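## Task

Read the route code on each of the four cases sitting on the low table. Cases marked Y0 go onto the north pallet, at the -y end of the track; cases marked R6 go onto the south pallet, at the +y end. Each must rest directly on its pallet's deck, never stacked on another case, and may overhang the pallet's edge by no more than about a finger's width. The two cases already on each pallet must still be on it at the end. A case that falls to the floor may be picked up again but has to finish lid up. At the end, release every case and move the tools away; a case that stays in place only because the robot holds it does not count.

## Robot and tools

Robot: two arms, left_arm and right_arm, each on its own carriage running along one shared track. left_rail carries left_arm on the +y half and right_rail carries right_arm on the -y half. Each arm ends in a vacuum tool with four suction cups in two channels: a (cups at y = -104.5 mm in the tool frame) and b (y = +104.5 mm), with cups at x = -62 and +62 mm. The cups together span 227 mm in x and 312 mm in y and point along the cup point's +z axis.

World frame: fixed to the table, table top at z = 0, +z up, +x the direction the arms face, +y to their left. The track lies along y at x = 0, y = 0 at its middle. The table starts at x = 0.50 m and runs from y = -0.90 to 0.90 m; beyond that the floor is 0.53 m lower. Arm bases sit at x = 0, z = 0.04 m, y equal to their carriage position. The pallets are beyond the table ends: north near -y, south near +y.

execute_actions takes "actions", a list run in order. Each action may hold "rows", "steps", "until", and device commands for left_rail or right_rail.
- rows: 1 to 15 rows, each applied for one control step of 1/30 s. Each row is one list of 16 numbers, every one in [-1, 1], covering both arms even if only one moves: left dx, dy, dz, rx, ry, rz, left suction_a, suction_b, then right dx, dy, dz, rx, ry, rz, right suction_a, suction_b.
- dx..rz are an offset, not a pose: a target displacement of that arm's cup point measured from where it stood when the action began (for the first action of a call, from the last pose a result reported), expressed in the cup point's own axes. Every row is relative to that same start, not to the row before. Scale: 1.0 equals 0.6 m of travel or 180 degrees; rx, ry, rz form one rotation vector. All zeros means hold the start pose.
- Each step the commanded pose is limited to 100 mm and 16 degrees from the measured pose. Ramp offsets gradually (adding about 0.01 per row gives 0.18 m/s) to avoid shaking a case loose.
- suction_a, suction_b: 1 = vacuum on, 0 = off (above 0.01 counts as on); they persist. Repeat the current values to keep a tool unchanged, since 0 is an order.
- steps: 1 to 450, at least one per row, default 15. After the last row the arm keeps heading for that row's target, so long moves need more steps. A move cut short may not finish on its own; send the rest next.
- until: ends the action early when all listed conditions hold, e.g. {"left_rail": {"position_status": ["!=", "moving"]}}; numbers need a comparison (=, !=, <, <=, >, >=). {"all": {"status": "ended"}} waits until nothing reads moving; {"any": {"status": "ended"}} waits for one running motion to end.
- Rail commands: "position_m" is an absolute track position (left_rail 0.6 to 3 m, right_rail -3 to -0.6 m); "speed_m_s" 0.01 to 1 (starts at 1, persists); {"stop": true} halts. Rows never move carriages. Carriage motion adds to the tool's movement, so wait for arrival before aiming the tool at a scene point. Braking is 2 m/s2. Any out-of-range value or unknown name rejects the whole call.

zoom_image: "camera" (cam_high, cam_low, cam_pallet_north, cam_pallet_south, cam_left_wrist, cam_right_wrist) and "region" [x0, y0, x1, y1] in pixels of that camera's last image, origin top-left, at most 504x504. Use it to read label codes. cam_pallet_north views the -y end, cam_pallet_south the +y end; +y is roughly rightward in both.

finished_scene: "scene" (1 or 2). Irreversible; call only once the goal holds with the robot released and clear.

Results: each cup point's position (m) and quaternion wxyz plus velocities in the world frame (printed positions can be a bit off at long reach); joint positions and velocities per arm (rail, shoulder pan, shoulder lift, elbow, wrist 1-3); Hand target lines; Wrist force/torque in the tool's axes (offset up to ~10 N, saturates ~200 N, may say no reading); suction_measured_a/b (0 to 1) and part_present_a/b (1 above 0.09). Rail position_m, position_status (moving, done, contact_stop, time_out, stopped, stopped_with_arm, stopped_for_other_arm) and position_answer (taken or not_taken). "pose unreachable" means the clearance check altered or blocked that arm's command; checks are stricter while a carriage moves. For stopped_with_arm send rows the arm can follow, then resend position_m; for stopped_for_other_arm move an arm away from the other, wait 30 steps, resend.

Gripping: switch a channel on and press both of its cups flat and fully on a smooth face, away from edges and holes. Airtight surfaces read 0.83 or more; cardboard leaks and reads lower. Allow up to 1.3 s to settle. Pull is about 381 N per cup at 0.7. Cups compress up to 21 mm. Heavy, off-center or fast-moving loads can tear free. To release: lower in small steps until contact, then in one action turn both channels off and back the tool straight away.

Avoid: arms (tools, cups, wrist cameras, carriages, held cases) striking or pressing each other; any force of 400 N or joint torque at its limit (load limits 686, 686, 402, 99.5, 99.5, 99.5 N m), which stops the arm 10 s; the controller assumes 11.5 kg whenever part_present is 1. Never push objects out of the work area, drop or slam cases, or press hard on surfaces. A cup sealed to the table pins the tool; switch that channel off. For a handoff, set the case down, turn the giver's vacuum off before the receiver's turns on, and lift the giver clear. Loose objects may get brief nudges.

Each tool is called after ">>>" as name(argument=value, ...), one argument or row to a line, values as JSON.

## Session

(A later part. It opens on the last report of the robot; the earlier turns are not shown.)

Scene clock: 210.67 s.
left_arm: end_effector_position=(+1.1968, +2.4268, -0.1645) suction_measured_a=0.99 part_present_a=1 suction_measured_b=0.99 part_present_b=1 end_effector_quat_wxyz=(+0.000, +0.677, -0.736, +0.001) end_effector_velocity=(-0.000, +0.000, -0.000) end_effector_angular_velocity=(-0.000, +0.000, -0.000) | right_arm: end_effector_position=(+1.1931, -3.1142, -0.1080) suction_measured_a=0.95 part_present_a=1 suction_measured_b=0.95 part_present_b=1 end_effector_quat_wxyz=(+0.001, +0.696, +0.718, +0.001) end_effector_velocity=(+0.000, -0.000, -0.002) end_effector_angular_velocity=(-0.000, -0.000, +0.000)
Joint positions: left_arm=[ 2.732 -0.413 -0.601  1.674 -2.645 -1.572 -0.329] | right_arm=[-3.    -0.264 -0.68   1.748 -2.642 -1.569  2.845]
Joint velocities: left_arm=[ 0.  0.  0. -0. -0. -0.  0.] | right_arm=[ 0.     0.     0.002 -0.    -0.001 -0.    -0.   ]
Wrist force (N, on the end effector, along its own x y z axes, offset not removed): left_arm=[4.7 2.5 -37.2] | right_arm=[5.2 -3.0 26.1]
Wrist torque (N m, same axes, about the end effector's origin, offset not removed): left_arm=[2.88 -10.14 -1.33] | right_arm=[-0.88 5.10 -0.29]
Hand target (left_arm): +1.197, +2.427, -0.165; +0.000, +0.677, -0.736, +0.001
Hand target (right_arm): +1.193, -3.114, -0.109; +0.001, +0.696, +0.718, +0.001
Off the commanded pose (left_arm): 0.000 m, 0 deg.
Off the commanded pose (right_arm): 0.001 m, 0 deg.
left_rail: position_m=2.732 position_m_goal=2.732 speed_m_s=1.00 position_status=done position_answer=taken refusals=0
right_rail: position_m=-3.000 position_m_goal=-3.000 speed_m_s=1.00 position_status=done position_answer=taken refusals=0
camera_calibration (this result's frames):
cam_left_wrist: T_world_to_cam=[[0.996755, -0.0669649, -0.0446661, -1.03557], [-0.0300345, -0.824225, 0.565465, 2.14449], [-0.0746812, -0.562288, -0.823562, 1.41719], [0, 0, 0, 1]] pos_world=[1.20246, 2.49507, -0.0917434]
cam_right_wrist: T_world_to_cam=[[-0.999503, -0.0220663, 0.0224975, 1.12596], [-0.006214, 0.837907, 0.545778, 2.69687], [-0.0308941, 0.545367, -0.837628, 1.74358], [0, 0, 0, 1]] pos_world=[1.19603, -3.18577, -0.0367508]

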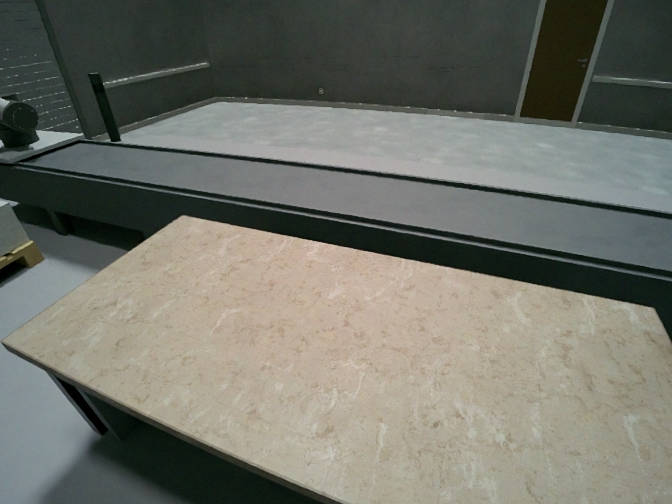

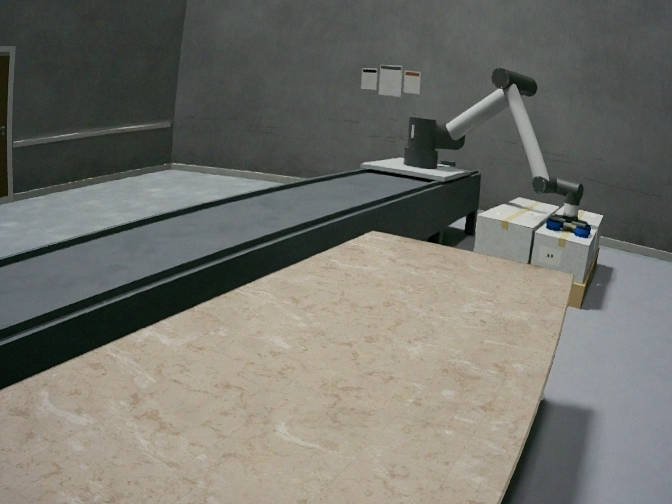

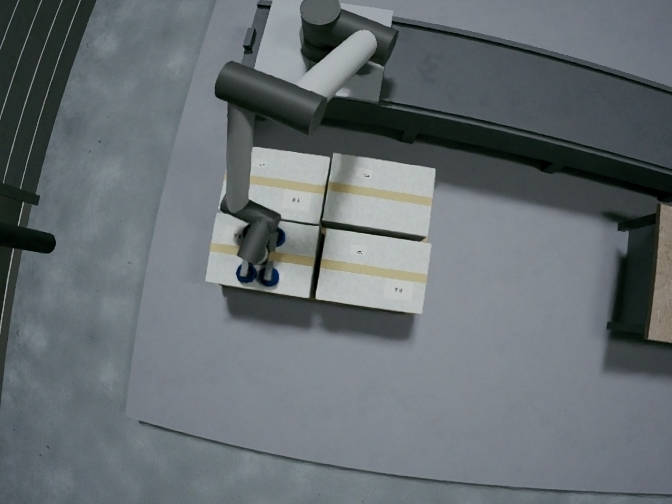

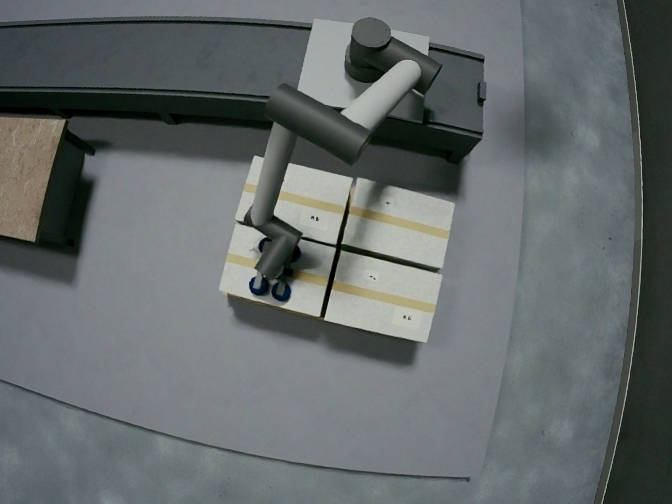

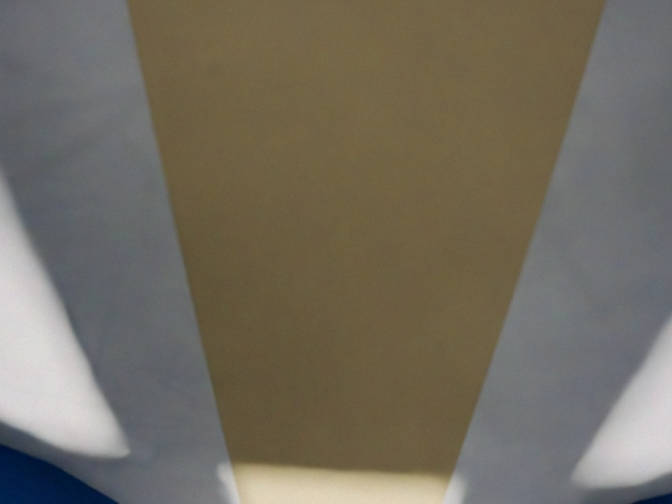

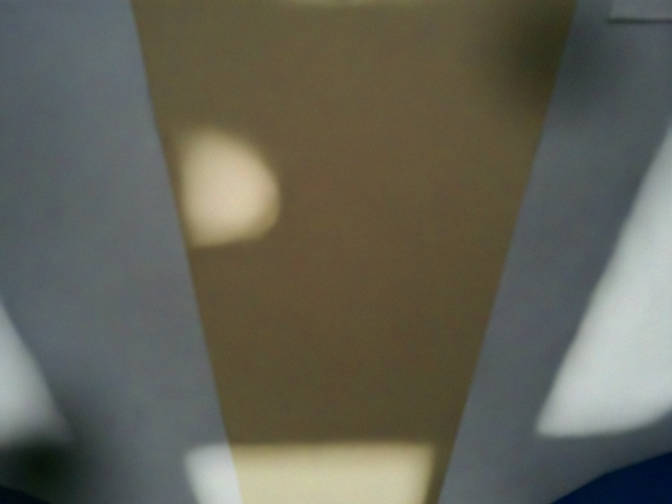

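Settle and read.

>>> execute_actions(
  actions=[],
)

Scene clock: 211.20 s.
left_arm: end_effector_position=(+1.1968, +2.4268, -0.1645) suction_measured_a=0.99 part_present_a=1 suction_measured_b=0.99 part_present_b=1 end_effector_quat_wxyz=(+0.000, +0.677, -0.736, +0.001) end_effector_velocity=(-0.000, +0.000, -0.000) end_effector_angular_velocity=(+0.000, +0.000, +0.000) | right_arm: end_effector_position=(+1.1932, -3.1143, -0.1090) suction_measured_a=0.95 part_present_a=1 suction_measured_b=0.95 part_present_b=1 end_effector_quat_wxyz=(+0.001, +0.696, +0.718, +0.001) end_effector_velocity=(-0.000, +0.000, -0.000) end_effector_angular_velocity=(+0.000, +0.000, -0.000)
Joint positions: left_arm=[ 2.732 -0.413 -0.601  1.674 -2.645 -1.572 -0.329] | right_arm=[-3.    -0.264 -0.679  1.748 -2.643 -1.569  2.845]
Joint velocities: left_arm=[ 0.  0.  0. -0.  0.  0. -0.] | right_arm=[ 0.  0.  0.  0. -0.  0.  0.]
Wrist force (N, on the end effector, along its own x y z axes, offset not removed): left_arm=[4.4 5.1 -37.3] | right_arm=[15.3 -9.2 -43.2]
Wrist torque (N m, same axes, about the end effector's origin, offset not removed): left_arm=[3.26 -9.93 -1.41] | right_arm=[12.50 -3.70 3.37]
Hand target (left_arm): +1.197, +2.427, -0.165; +0.000, +0.677, -0.736, +0.001
Hand target (right_arm): +1.193, -3.114, -0.109; +0.001, +0.696, +0.718, +0.001
Off the commanded pose (left_arm): 0.000 m, 0 deg.
Off the commanded pose (right_arm): 0.000 m, 0 deg.
left_rail: position_m=2.732 position_m_goal=2.732 speed_m_s=1.00 position_status=done position_answer=taken refusals=0
right_rail: position_m=-3.000 position_m_goal=-3.000 speed_m_s=1.00 position_status=done position_answer=taken refusals=0
camera_calibration (this result's frames):
cam_left_wrist: T_world_to_cam=[[0.996755, -0.0669649, -0.0446659, -1.03557], [-0.0300346, -0.824225, 0.565465, 2.14449], [-0.074681, -0.562288, -0.823562, 1.41719], [0, 0, 0, 1]] pos_world=[1.20246, 2.49507, -0.0917433]
cam_right_wrist: T_world_to_cam=[[-0.999509, -0.0220383, 0.0222781, 1.1262], [-0.00631644, 0.838017, 0.545608, 2.6979], [-0.0306937, 0.545199, -0.837744, 1.74198], [0, 0, 0, 1]] pos_world=[1.19615, -3.18579, -0.0377472]

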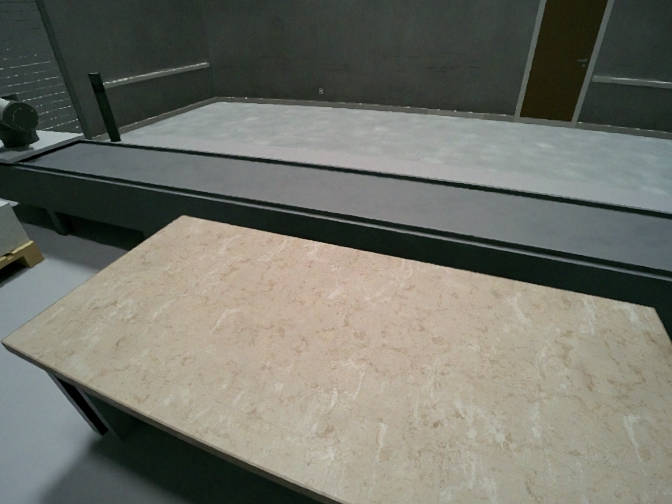

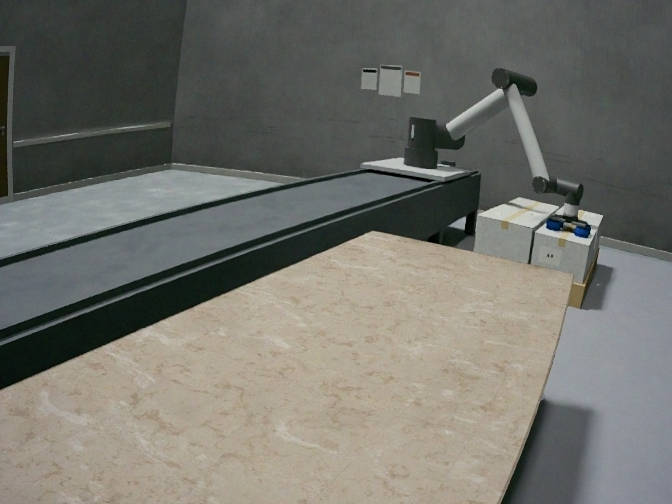

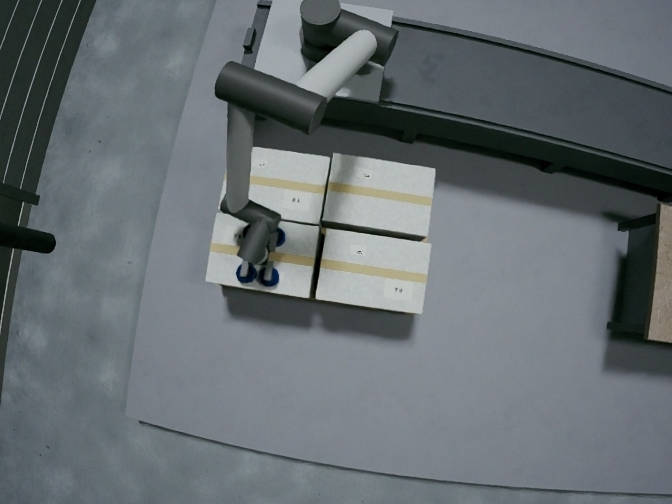

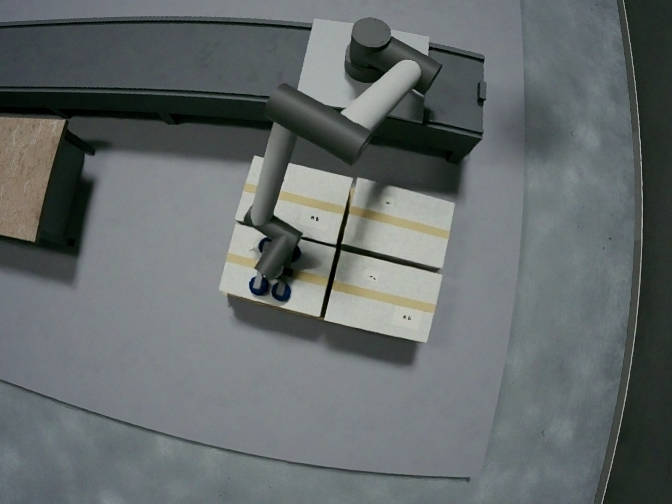

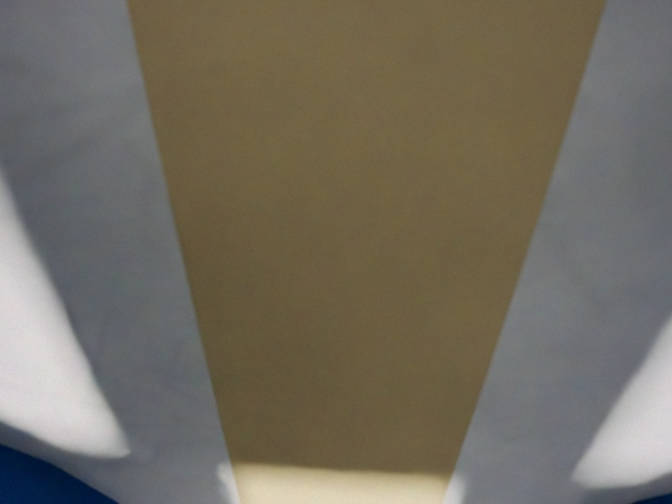

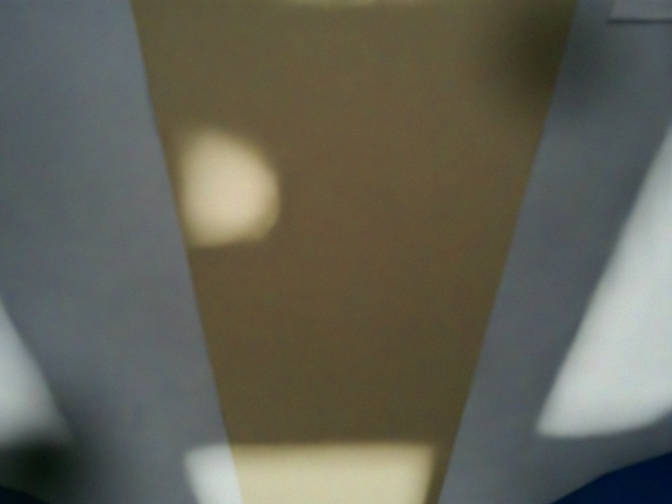

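>>> execute_actions(
  actions=[
    {"rows":[[0,0,-0.015,0,0,0,0,0,0,0,-0.015,0,0,0,0,0],[0,0,-0.035,0,0,0,0,0,0,0,-0.035,0,0,0,0,0],[0,0,-0.058,0,0,0,0,0,0,0,-0.058,0,0,0,0,0],[0,0,-0.085,0,0,0,0,0,0,0,-0.085,0,0,0,0,0],[0,0,-0.15,0,0,0,0,0,0,0,-0.15,0,0,0,0,0]],"steps":5},
  ],
)

Scene clock: 216.50 s.
left_arm: end_effector_position=(+1.1971, +2.4266, -0.1479) suction_measured_a=0.01 part_present_a=0 suction_measured_b=0.01 part_present_b=0 end_effector_quat_wxyz=(+0.000, +0.677, -0.736, +0.001) end_effector_velocity=(-0.011, +0.005, +0.235) end_effector_angular_velocity=(+0.011, +0.026, +0.000) | right_arm: end_effector_position=(+1.1934, -3.1143, -0.0924) suction_measured_a=0.03 part_present_a=0 suction_measured_b=0.03 part_present_b=0 end_effector_quat_wxyz=(+0.001, +0.696, +0.718, +0.002) end_effector_velocity=(-0.014, +0.004, +0.232) end_effector_angular_velocity=(+0.009, +0.033, +0.000)
Joint positions: left_arm=[ 2.732 -0.413 -0.618  1.677 -2.632 -1.572 -0.329] | right_arm=[-3.    -0.264 -0.696  1.75  -2.628 -1.569  2.845]
Joint velocities: left_arm=[ 0.     0.    -0.246  0.059  0.216 -0.    -0.   ] | right_arm=[ 0.    -0.    -0.246  0.038  0.243  0.    -0.   ]
Wrist force (N, on the end effector, along its own x y z axes, offset not removed): left_arm=[-9.5 27.7 -72.5] | right_arm=[14.5 -32.2 -65.2]
Wrist torque (N m, same axes, about the end effector's origin, offset not removed): left_arm=[1.55 0.56 -0.45] | right_arm=[-0.51 -0.99 0.19]
Hand target (left_arm): +1.197, +2.427, -0.079; +0.000, +0.677, -0.736, +0.002
Hand target (right_arm): +1.193, -3.114, -0.023; +0.002, +0.696, +0.718, +0.002
Off the commanded pose (left_arm): 0.073 m, 0 deg.
Off the commanded pose (right_arm): 0.073 m, 0 deg.
left_rail: position_m=2.732 position_m_goal=2.732 speed_m_s=1.00 position_status=done position_answer=taken refusals=0
right_rail: position_m=-3.000 position_m_goal=-3.000 speed_m_s=1.00 position_status=done position_answer=taken refusals=0
camera_calibration (this result's frames):
cam_left_wrist: T_world_to_cam=[[0.996766, -0.0669715, -0.044412, -1.03502], [-0.0301734, -0.824144, 0.565576, 2.13497], [-0.0744793, -0.562406, -0.8235, 1.43092], [0, 0, 0, 1]] pos_world=[1.20266, 2.49497, -0.0750889]
cam_right_wrist: T_world_to_cam=[[-0.999515, -0.0221346, 0.0219188, 1.12568], [-0.0065882, 0.837925, 0.545746, 2.68894], [-0.0304461, 0.545337, -0.837664, 1.75603], [0, 0, 0, 1]] pos_world=[1.19631, -3.18584, -0.0211922]

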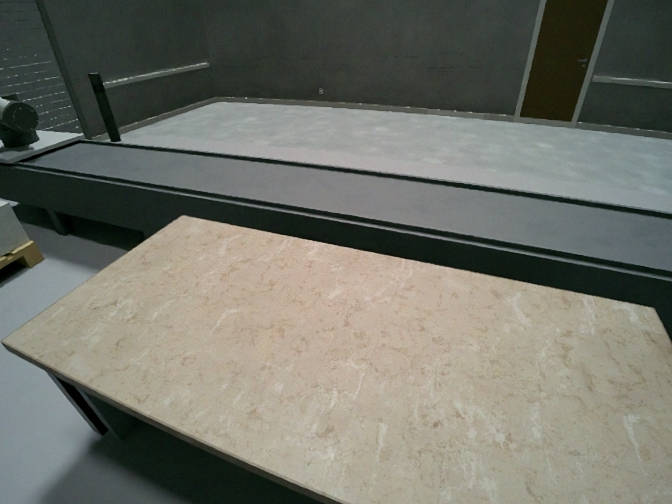

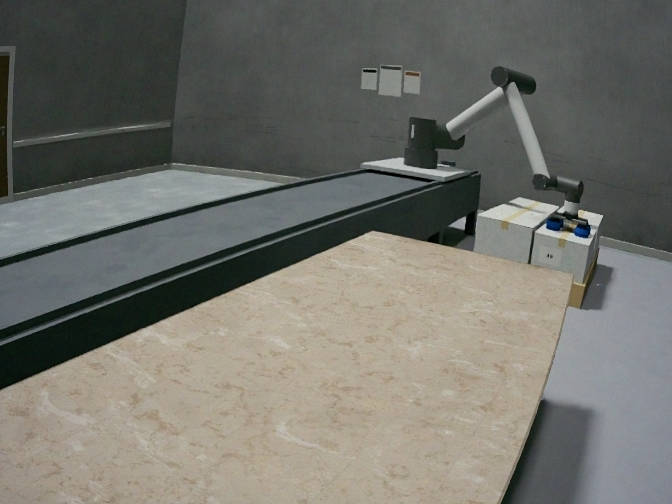

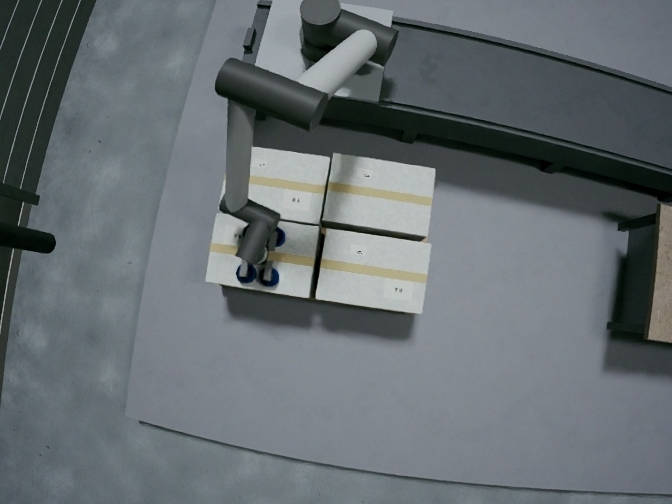

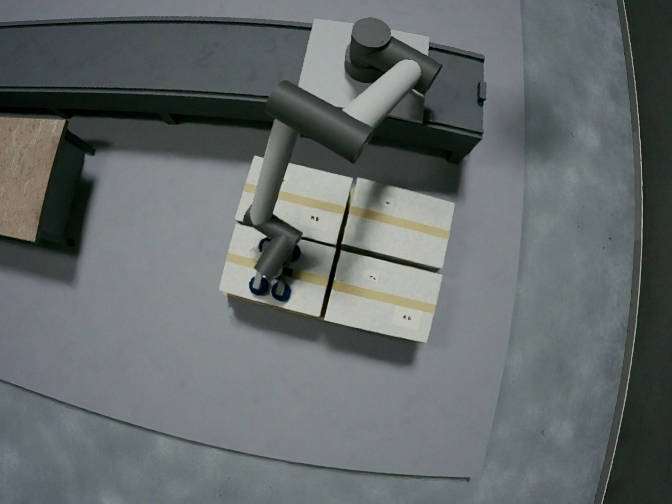

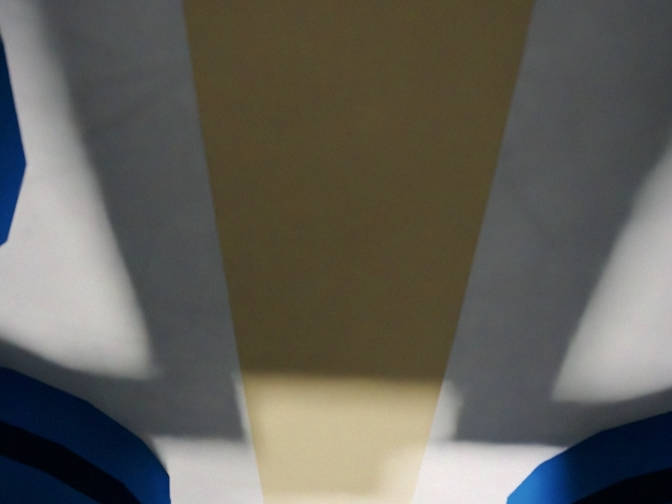

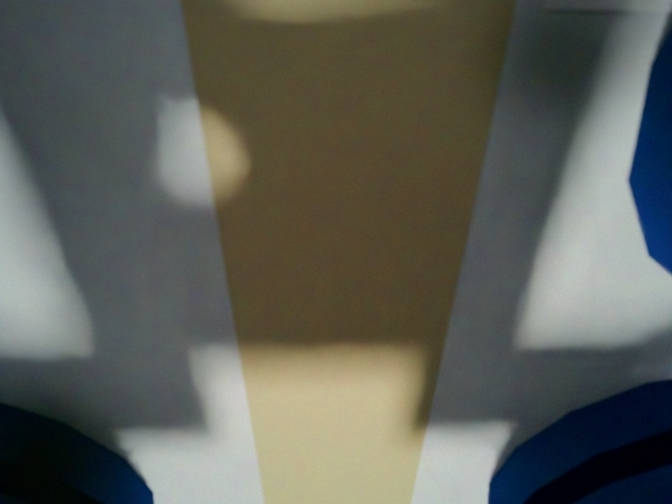

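>>> execute_actions(
  actions=[
    {"rows":[[0,0,-0.26,0,0,0,0,0,0,0,-0.26,0,0,0,0,0]],"steps":1,"left_rail":{"position_m":1.85},"right_rail":{"position_m":-1.5}},
  ],
)

Scene clock: 217.67 s.
left_arm: end_effector_position=(+1.1975, +2.4272, -0.0785) suction_measured_a=0.00 part_present_a=0 suction_measured_b=0.00 part_present_b=0 end_effector_quat_wxyz=(+0.000, +0.677, -0.736, +0.002) end_effector_velocity=(-0.003, -0.004, +0.027) end_effector_angular_velocity=(+0.003, +0.007, +0.001) | right_arm: end_effector_position=(+1.1933, -3.1139, -0.0228) suction_measured_a=0.01 part_present_a=0 suction_measured_b=0.01 part_present_b=0 end_effector_quat_wxyz=(+0.002, +0.696, +0.718, +0.002) end_effector_velocity=(-0.000, +0.003, +0.029) end_effector_angular_velocity=(+0.001, +0.003, -0.000)
Joint positions: left_arm=[ 2.732 -0.412 -0.687  1.689 -2.575 -1.572 -0.328] | right_arm=[-3.    -0.264 -0.766  1.756 -2.566 -1.569  2.846]
Joint velocities: left_arm=[-0.007  0.001 -0.029  0.006  0.031  0.     0.   ] | right_arm=[ 0.003 -0.    -0.029  0.     0.032 -0.    -0.   ]
Wrist force (N, on the end effector, along its own x y z axes, offset not removed): left_arm=[1.9 -1.5 -4.0] | right_arm=[0.2 -10.2 8.4]
Wrist torque (N m, same axes, about the end effector's origin, offset not removed): left_arm=[0.61 0.11 -0.53] | right_arm=[-1.18 -0.51 -0.24]
Hand target (left_arm): +1.197, +2.425, +0.004; -0.000, +0.677, -0.736, +0.002
Hand target (right_arm): +1.193, -3.112, +0.060; +0.002, +0.696, +0.718, +0.002
Off the commanded pose (left_arm): 0.087 m, 0 deg.
Off the commanded pose (right_arm): 0.086 m, 0 deg.
left_rail: position_m=2.732 position_m_goal=1.850 speed_m_s=1.00 position_status=moving position_answer=taken refusals=0
right_rail: position_m=-3.000 position_m_goal=-1.500 speed_m_s=1.00 position_status=moving position_answer=taken refusals=0
camera_calibration (this result's frames):
cam_left_wrist: T_world_to_cam=[[0.996817, -0.0669795, -0.0432398, -1.03226], [-0.0308084, -0.823862, 0.565952, 2.09629], [-0.0735308, -0.562818, -0.823304, 1.48829], [0, 0, 0, 1]] pos_world=[1.20299, 2.49555, -0.00571765]
cam_right_wrist: T_world_to_cam=[[-0.999549, -0.0220318, 0.0203979, 1.12438], [-0.00735123, 0.838276, 0.545196, 2.65259], [-0.0291107, 0.544801, -0.83806, 1.81082], [0, 0, 0, 1]] pos_world=[1.19609, -3.18536, 0.0484575]

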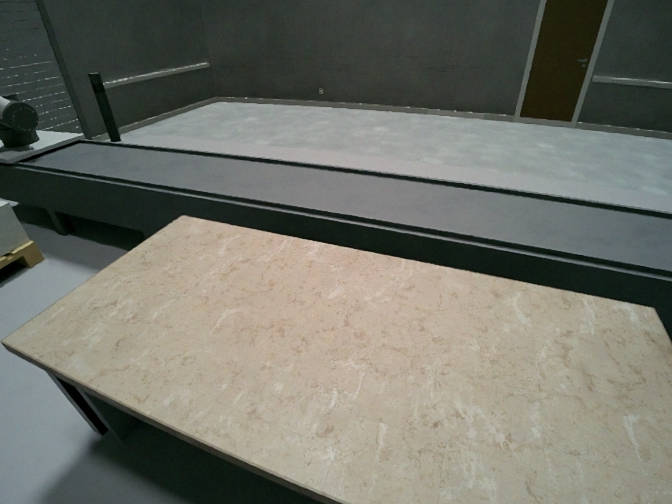

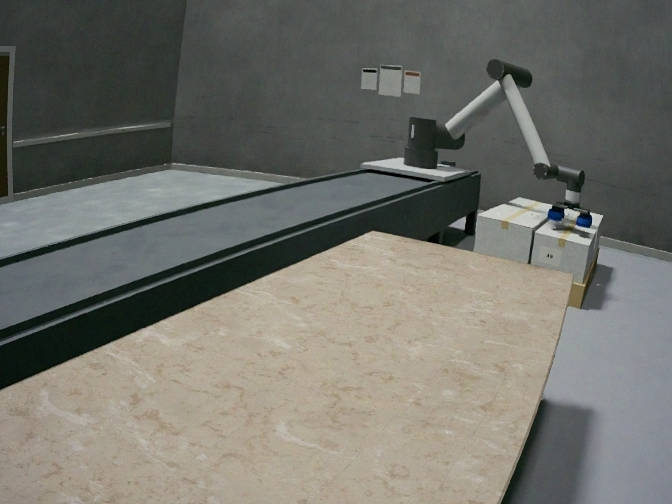

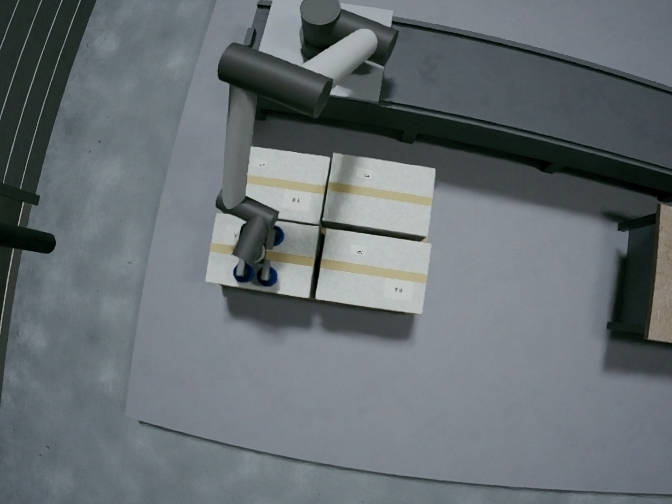

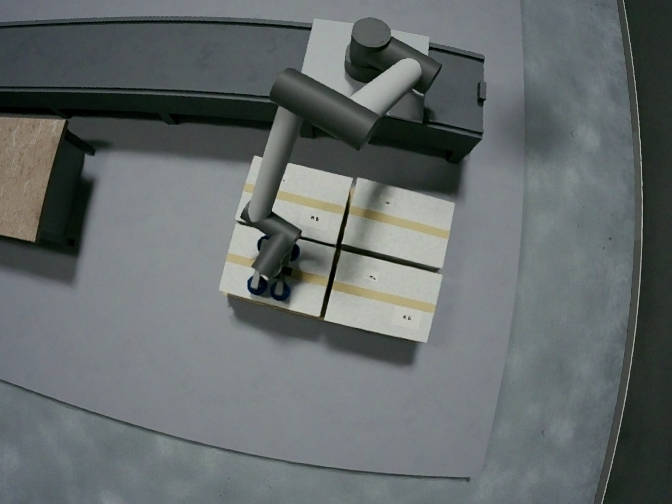

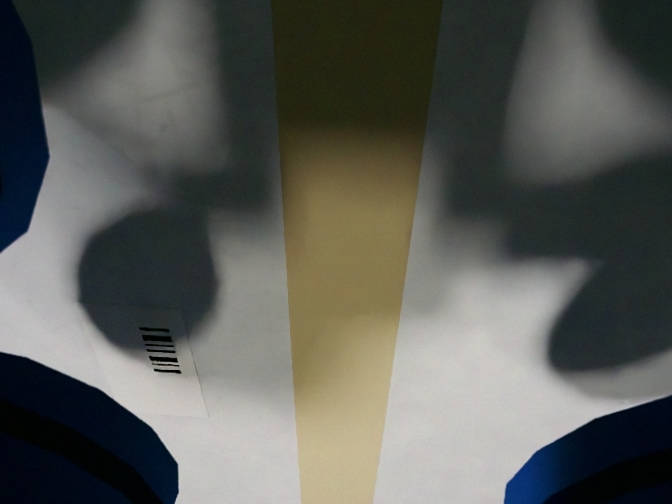

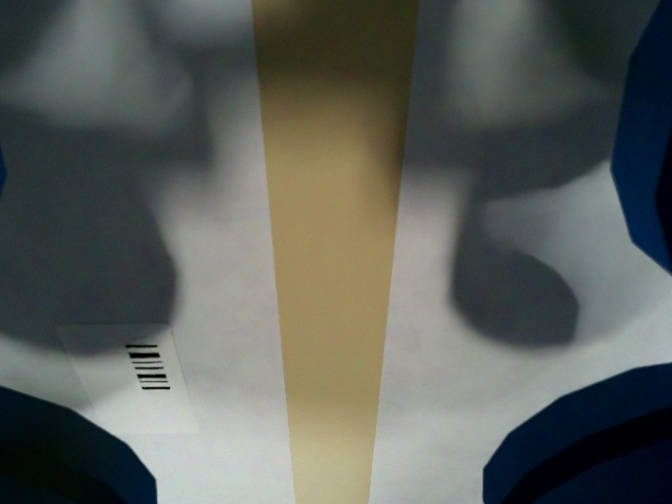

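>>> execute_actions(
  actions=[],
)

Scene clock: 218.77 s.
left_arm: end_effector_position=(+1.1974, +1.6249, +0.0039) suction_measured_a=0.00 part_present_a=0 suction_measured_b=0.00 part_present_b=0 end_effector_quat_wxyz=(-0.000, +0.677, -0.736, +0.002) end_effector_velocity=(+0.000, -0.569, +0.000) end_effector_angular_velocity=(-0.000, -0.000, -0.000) | right_arm: end_effector_position=(+1.1929, -2.2646, +0.0596) suction_measured_a=0.01 part_present_a=0 suction_measured_b=0.01 part_present_b=0 end_effector_quat_wxyz=(+0.002, +0.696, +0.718, +0.002) end_effector_velocity=(+0.000, +1.000, +0.000) end_effector_angular_velocity=(+0.000, -0.000, +0.000)
Joint positions: left_arm=[ 1.93  -0.412 -0.766  1.693 -2.501 -1.572 -0.328] | right_arm=[-2.151 -0.264 -0.845  1.754 -2.485 -1.569  2.845]
Joint velocities: left_arm=[-0.569 -0.    -0.    -0.     0.     0.     0.   ] | right_arm=[ 1.  0. -0. -0.  0.  0.  0.]
Wrist force (N, on the end effector, along its own x y z axes, offset not removed): left_arm=[5.4 -1.2 -1.7] | right_arm=[2.8 -4.7 8.6]
Wrist torque (N m, same axes, about the end effector's origin, offset not removed): left_arm=[0.54 -0.11 -0.61] | right_arm=[-0.36 -0.94 -0.19]
Hand target (left_arm): +1.197, +1.599, +0.004; -0.000, +0.677, -0.736, +0.002
Hand target (right_arm): +1.193, -2.214, +0.060; +0.002, +0.696, +0.718, +0.002
Off the commanded pose (left_arm): 0.004 m, 0 deg.
Off the commanded pose (right_arm): 0.004 m, 0 deg.
left_rail: position_m=1.930 position_m_goal=1.850 speed_m_s=1.00 position_status=moving position_answer=taken refusals=0
right_rail: position_m=-2.151 position_m_goal=-1.500 speed_m_s=1.00 position_status=moving position_answer=taken refusals=0
camera_calibration (this result's frames):
cam_left_wrist: T_world_to_cam=[[0.996843, -0.0671997, -0.042276, -1.08202], [-0.0315099, -0.823642, 0.566233, 1.38917], [-0.072871, -0.563114, -0.82316, 1.10424], [0, 0, 0, 1]] pos_world=[1.20284, 1.69328, 0.0766258]
cam_right_wrist: T_world_to_cam=[[-0.99957, -0.0221261, 0.019222, 1.1409], [-0.00807295, 0.838301, 0.545148, 1.89664], [-0.0281758, 0.544759, -0.838119, 1.41595], [0, 0, 0, 1]] pos_world=[1.19561, -2.33606, 0.130856]

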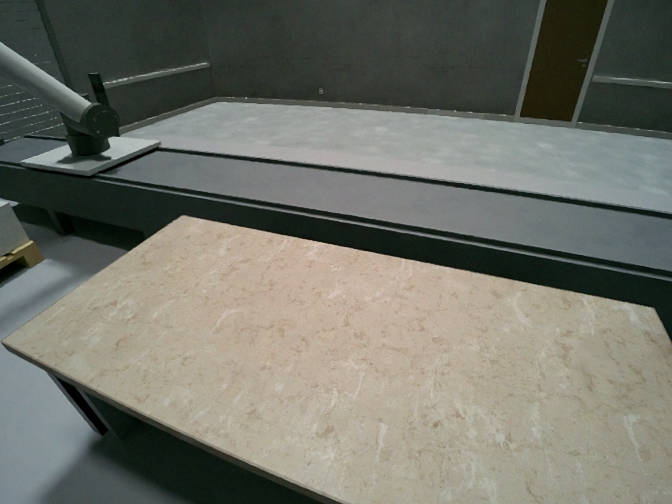

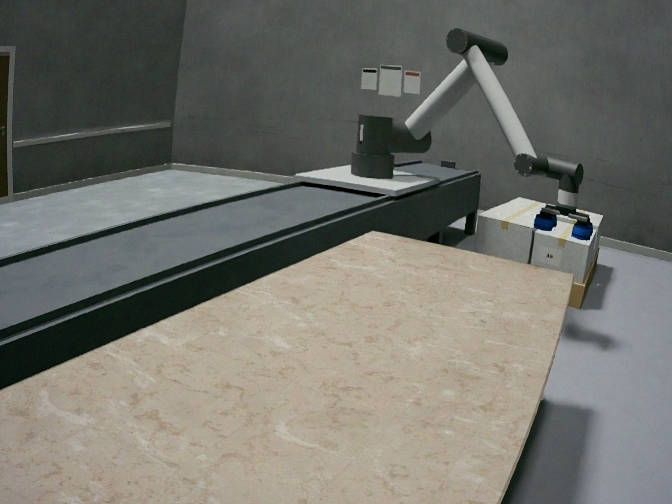

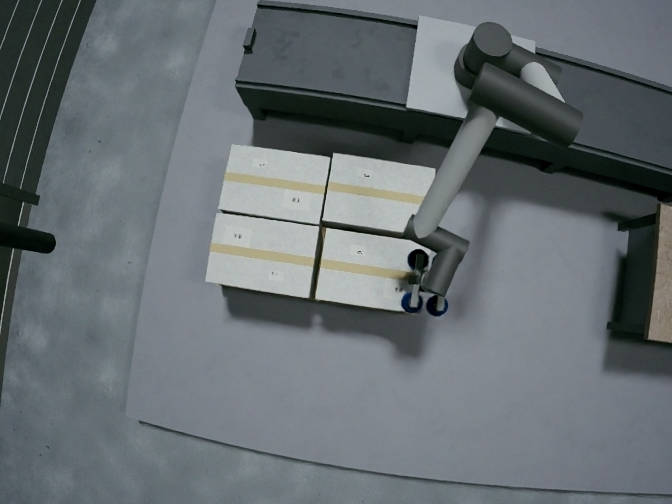

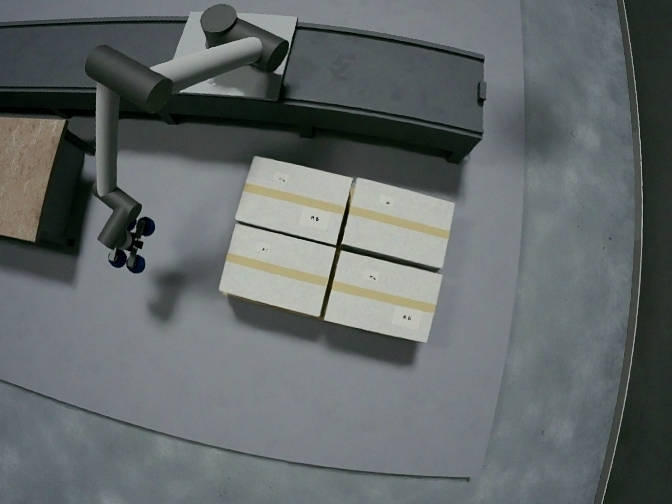

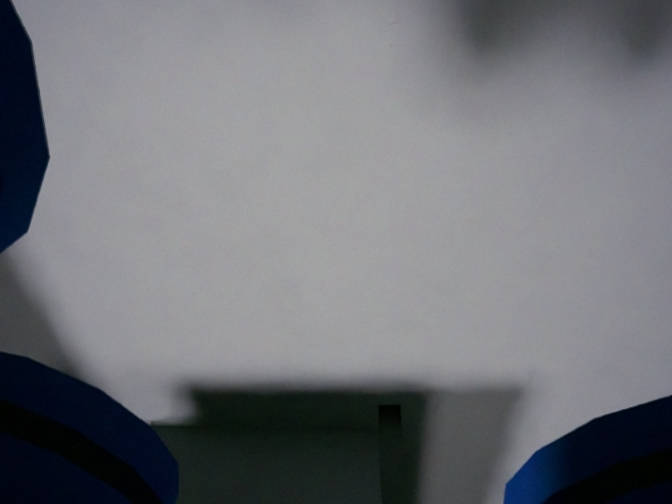

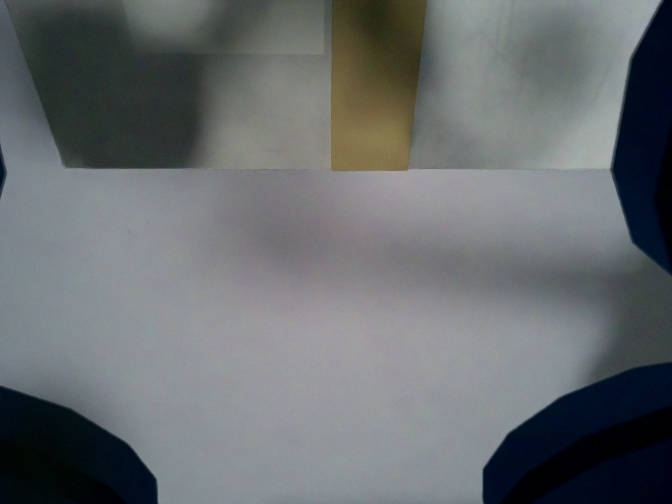

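>>> zoom_image(
  camera="cam_pallet_south",
  region=[205, 140, 465, 360],
)

>>> zoom_image(
  camera="cam_pallet_north",
  region=[190, 130, 450, 330],
)

Region (205, 140, 465, 360) of cam_pallet_south's 672x504 image, scaled by 1.938, with more detail than that image has; it fills the top 426 rows of this view, and the rest is white.

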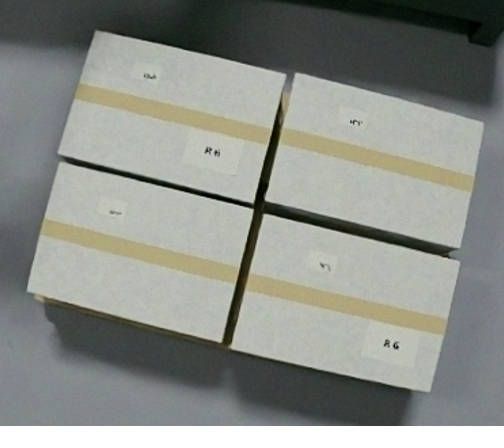

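Region (190, 130, 450, 330) of cam_pallet_north's 672x504 image, scaled by 1.938, with more detail than that image has; it fills the top 388 rows of this view, and the rest is white.

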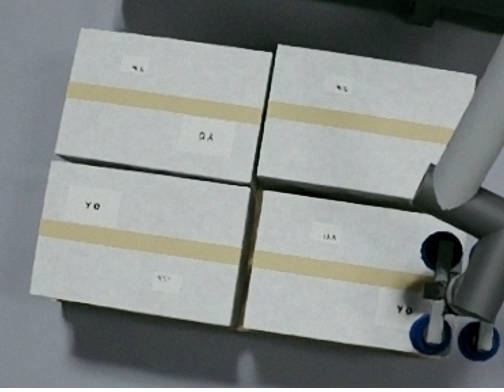

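>>> execute_actions(
  actions=[],
)

Scene clock: 220.23 s.
left_arm: end_effector_position=(+1.1974, +1.5452, +0.0040) suction_measured_a=0.00 part_present_a=0 suction_measured_b=0.00 part_present_b=0 end_effector_quat_wxyz=(-0.000, +0.677, -0.736, +0.002) end_effector_velocity=(-0.000, -0.000, -0.000) end_effector_angular_velocity=(-0.000, +0.000, -0.000) | right_arm: end_effector_position=(+1.1929, -1.6138, +0.0596) suction_measured_a=0.01 part_present_a=0 suction_measured_b=0.01 part_present_b=0 end_effector_quat_wxyz=(+0.002, +0.696, +0.718, +0.002) end_effector_velocity=(-0.000, -0.000, -0.000) end_effector_angular_velocity=(+0.000, +0.000, -0.000)
Joint positions: left_arm=[ 1.85  -0.412 -0.766  1.693 -2.501 -1.572 -0.328] | right_arm=[-1.5   -0.264 -0.846  1.754 -2.485 -1.569  2.845]
Joint velocities: left_arm=[ 0. -0.  0.  0. -0. -0. -0.] | right_arm=[ 0. -0.  0. -0.  0. -0.  0.]
Wrist force (N, on the end effector, along its own x y z axes, offset not removed): left_arm=[-1.0 1.3 -3.2] | right_arm=[2.9 -4.9 4.5]
Wrist torque (N m, same axes, about the end effector's origin, offset not removed): left_arm=[1.06 0.46 -0.53] | right_arm=[-0.47 -0.85 -0.18]
Hand target (left_arm): +1.197, +1.545, +0.004; -0.000, +0.677, -0.736, +0.002
Hand target (right_arm): +1.193, -1.614, +0.060; +0.002, +0.696, +0.718, +0.002
Off the commanded pose (left_arm): 0.004 m, 0 deg.
Off the commanded pose (right_arm): 0.004 m, 0 deg.
left_rail: position_m=1.850 position_m_goal=1.850 speed_m_s=1.00 position_status=done position_answer=taken refusals=0
right_rail: position_m=-1.500 position_m_goal=-1.500 speed_m_s=1.00 position_status=done position_answer=taken refusals=0
camera_calibration (this result's frames):
cam_left_wrist: T_world_to_cam=[[0.996861, -0.0669405, -0.0422774, -1.08785], [-0.031295, -0.823651, 0.566233, 1.32323], [-0.0727258, -0.563132, -0.82316, 1.05925], [0, 0, 0, 1]] pos_world=[1.20288, 1.61356, 0.0766825]
cam_right_wrist: T_world_to_cam=[[-0.999573, -0.0220661, 0.0191698, 1.15541], [-0.00805022, 0.838284, 0.545174, 1.35102], [-0.0280995, 0.544787, -0.838104, 1.06144], [0, 0, 0, 1]] pos_world=[1.19562, -1.6853, 0.130913]

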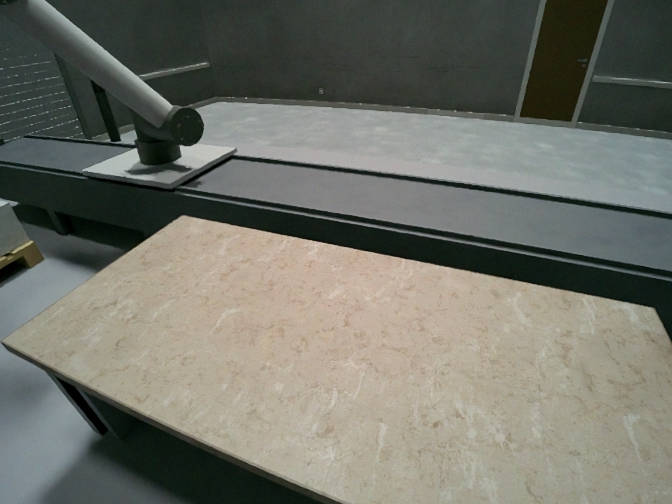

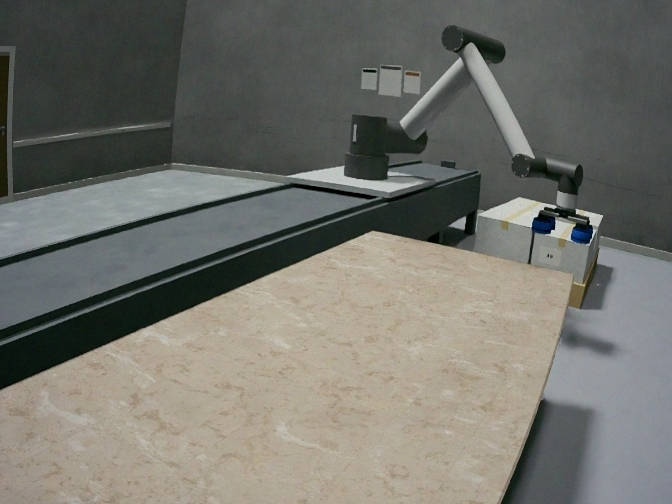

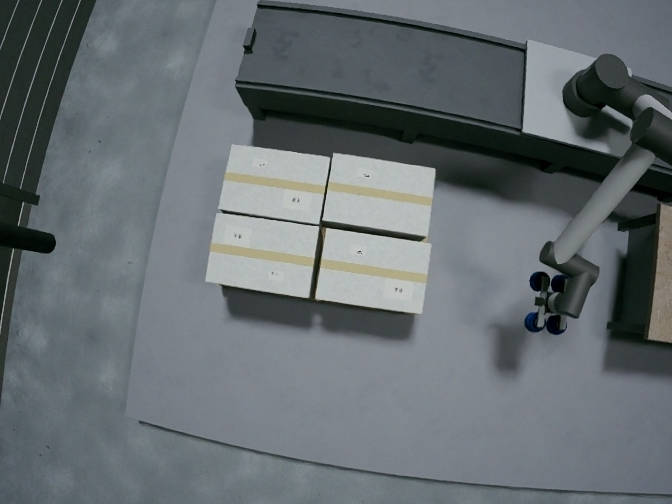

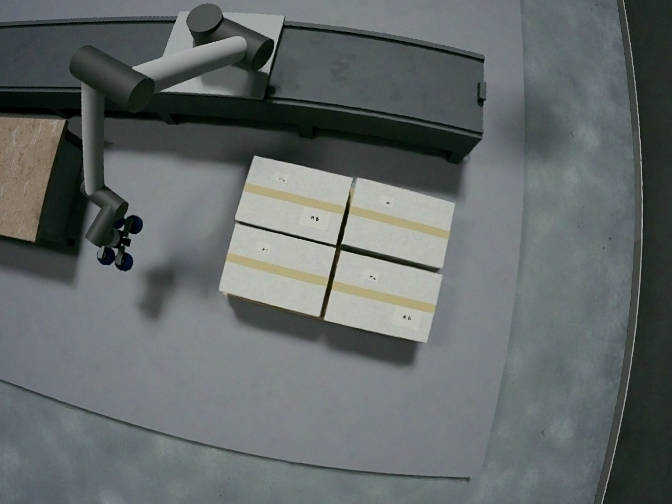

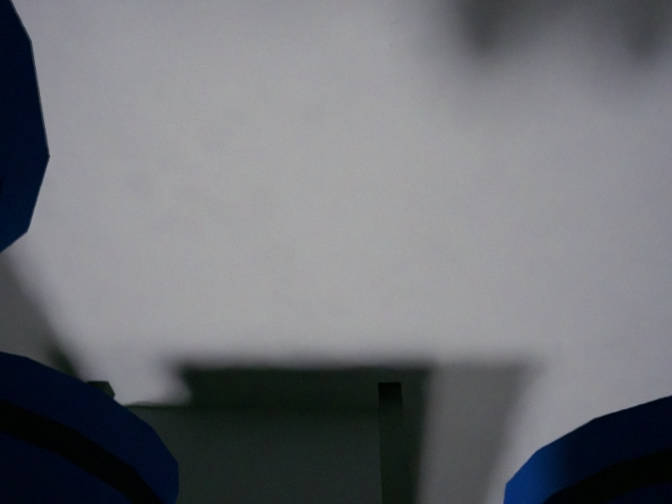

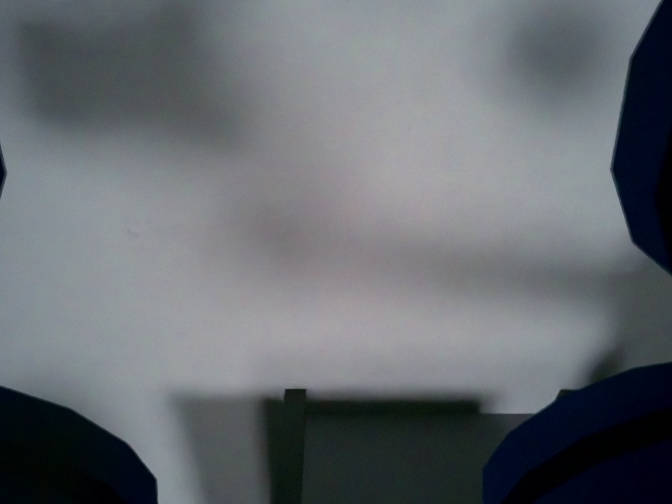

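All cases are placed, both arms are clear and the rails have stopped.

>>> finished_scene(
  scene=2,
)

The scene is finished: the task was done.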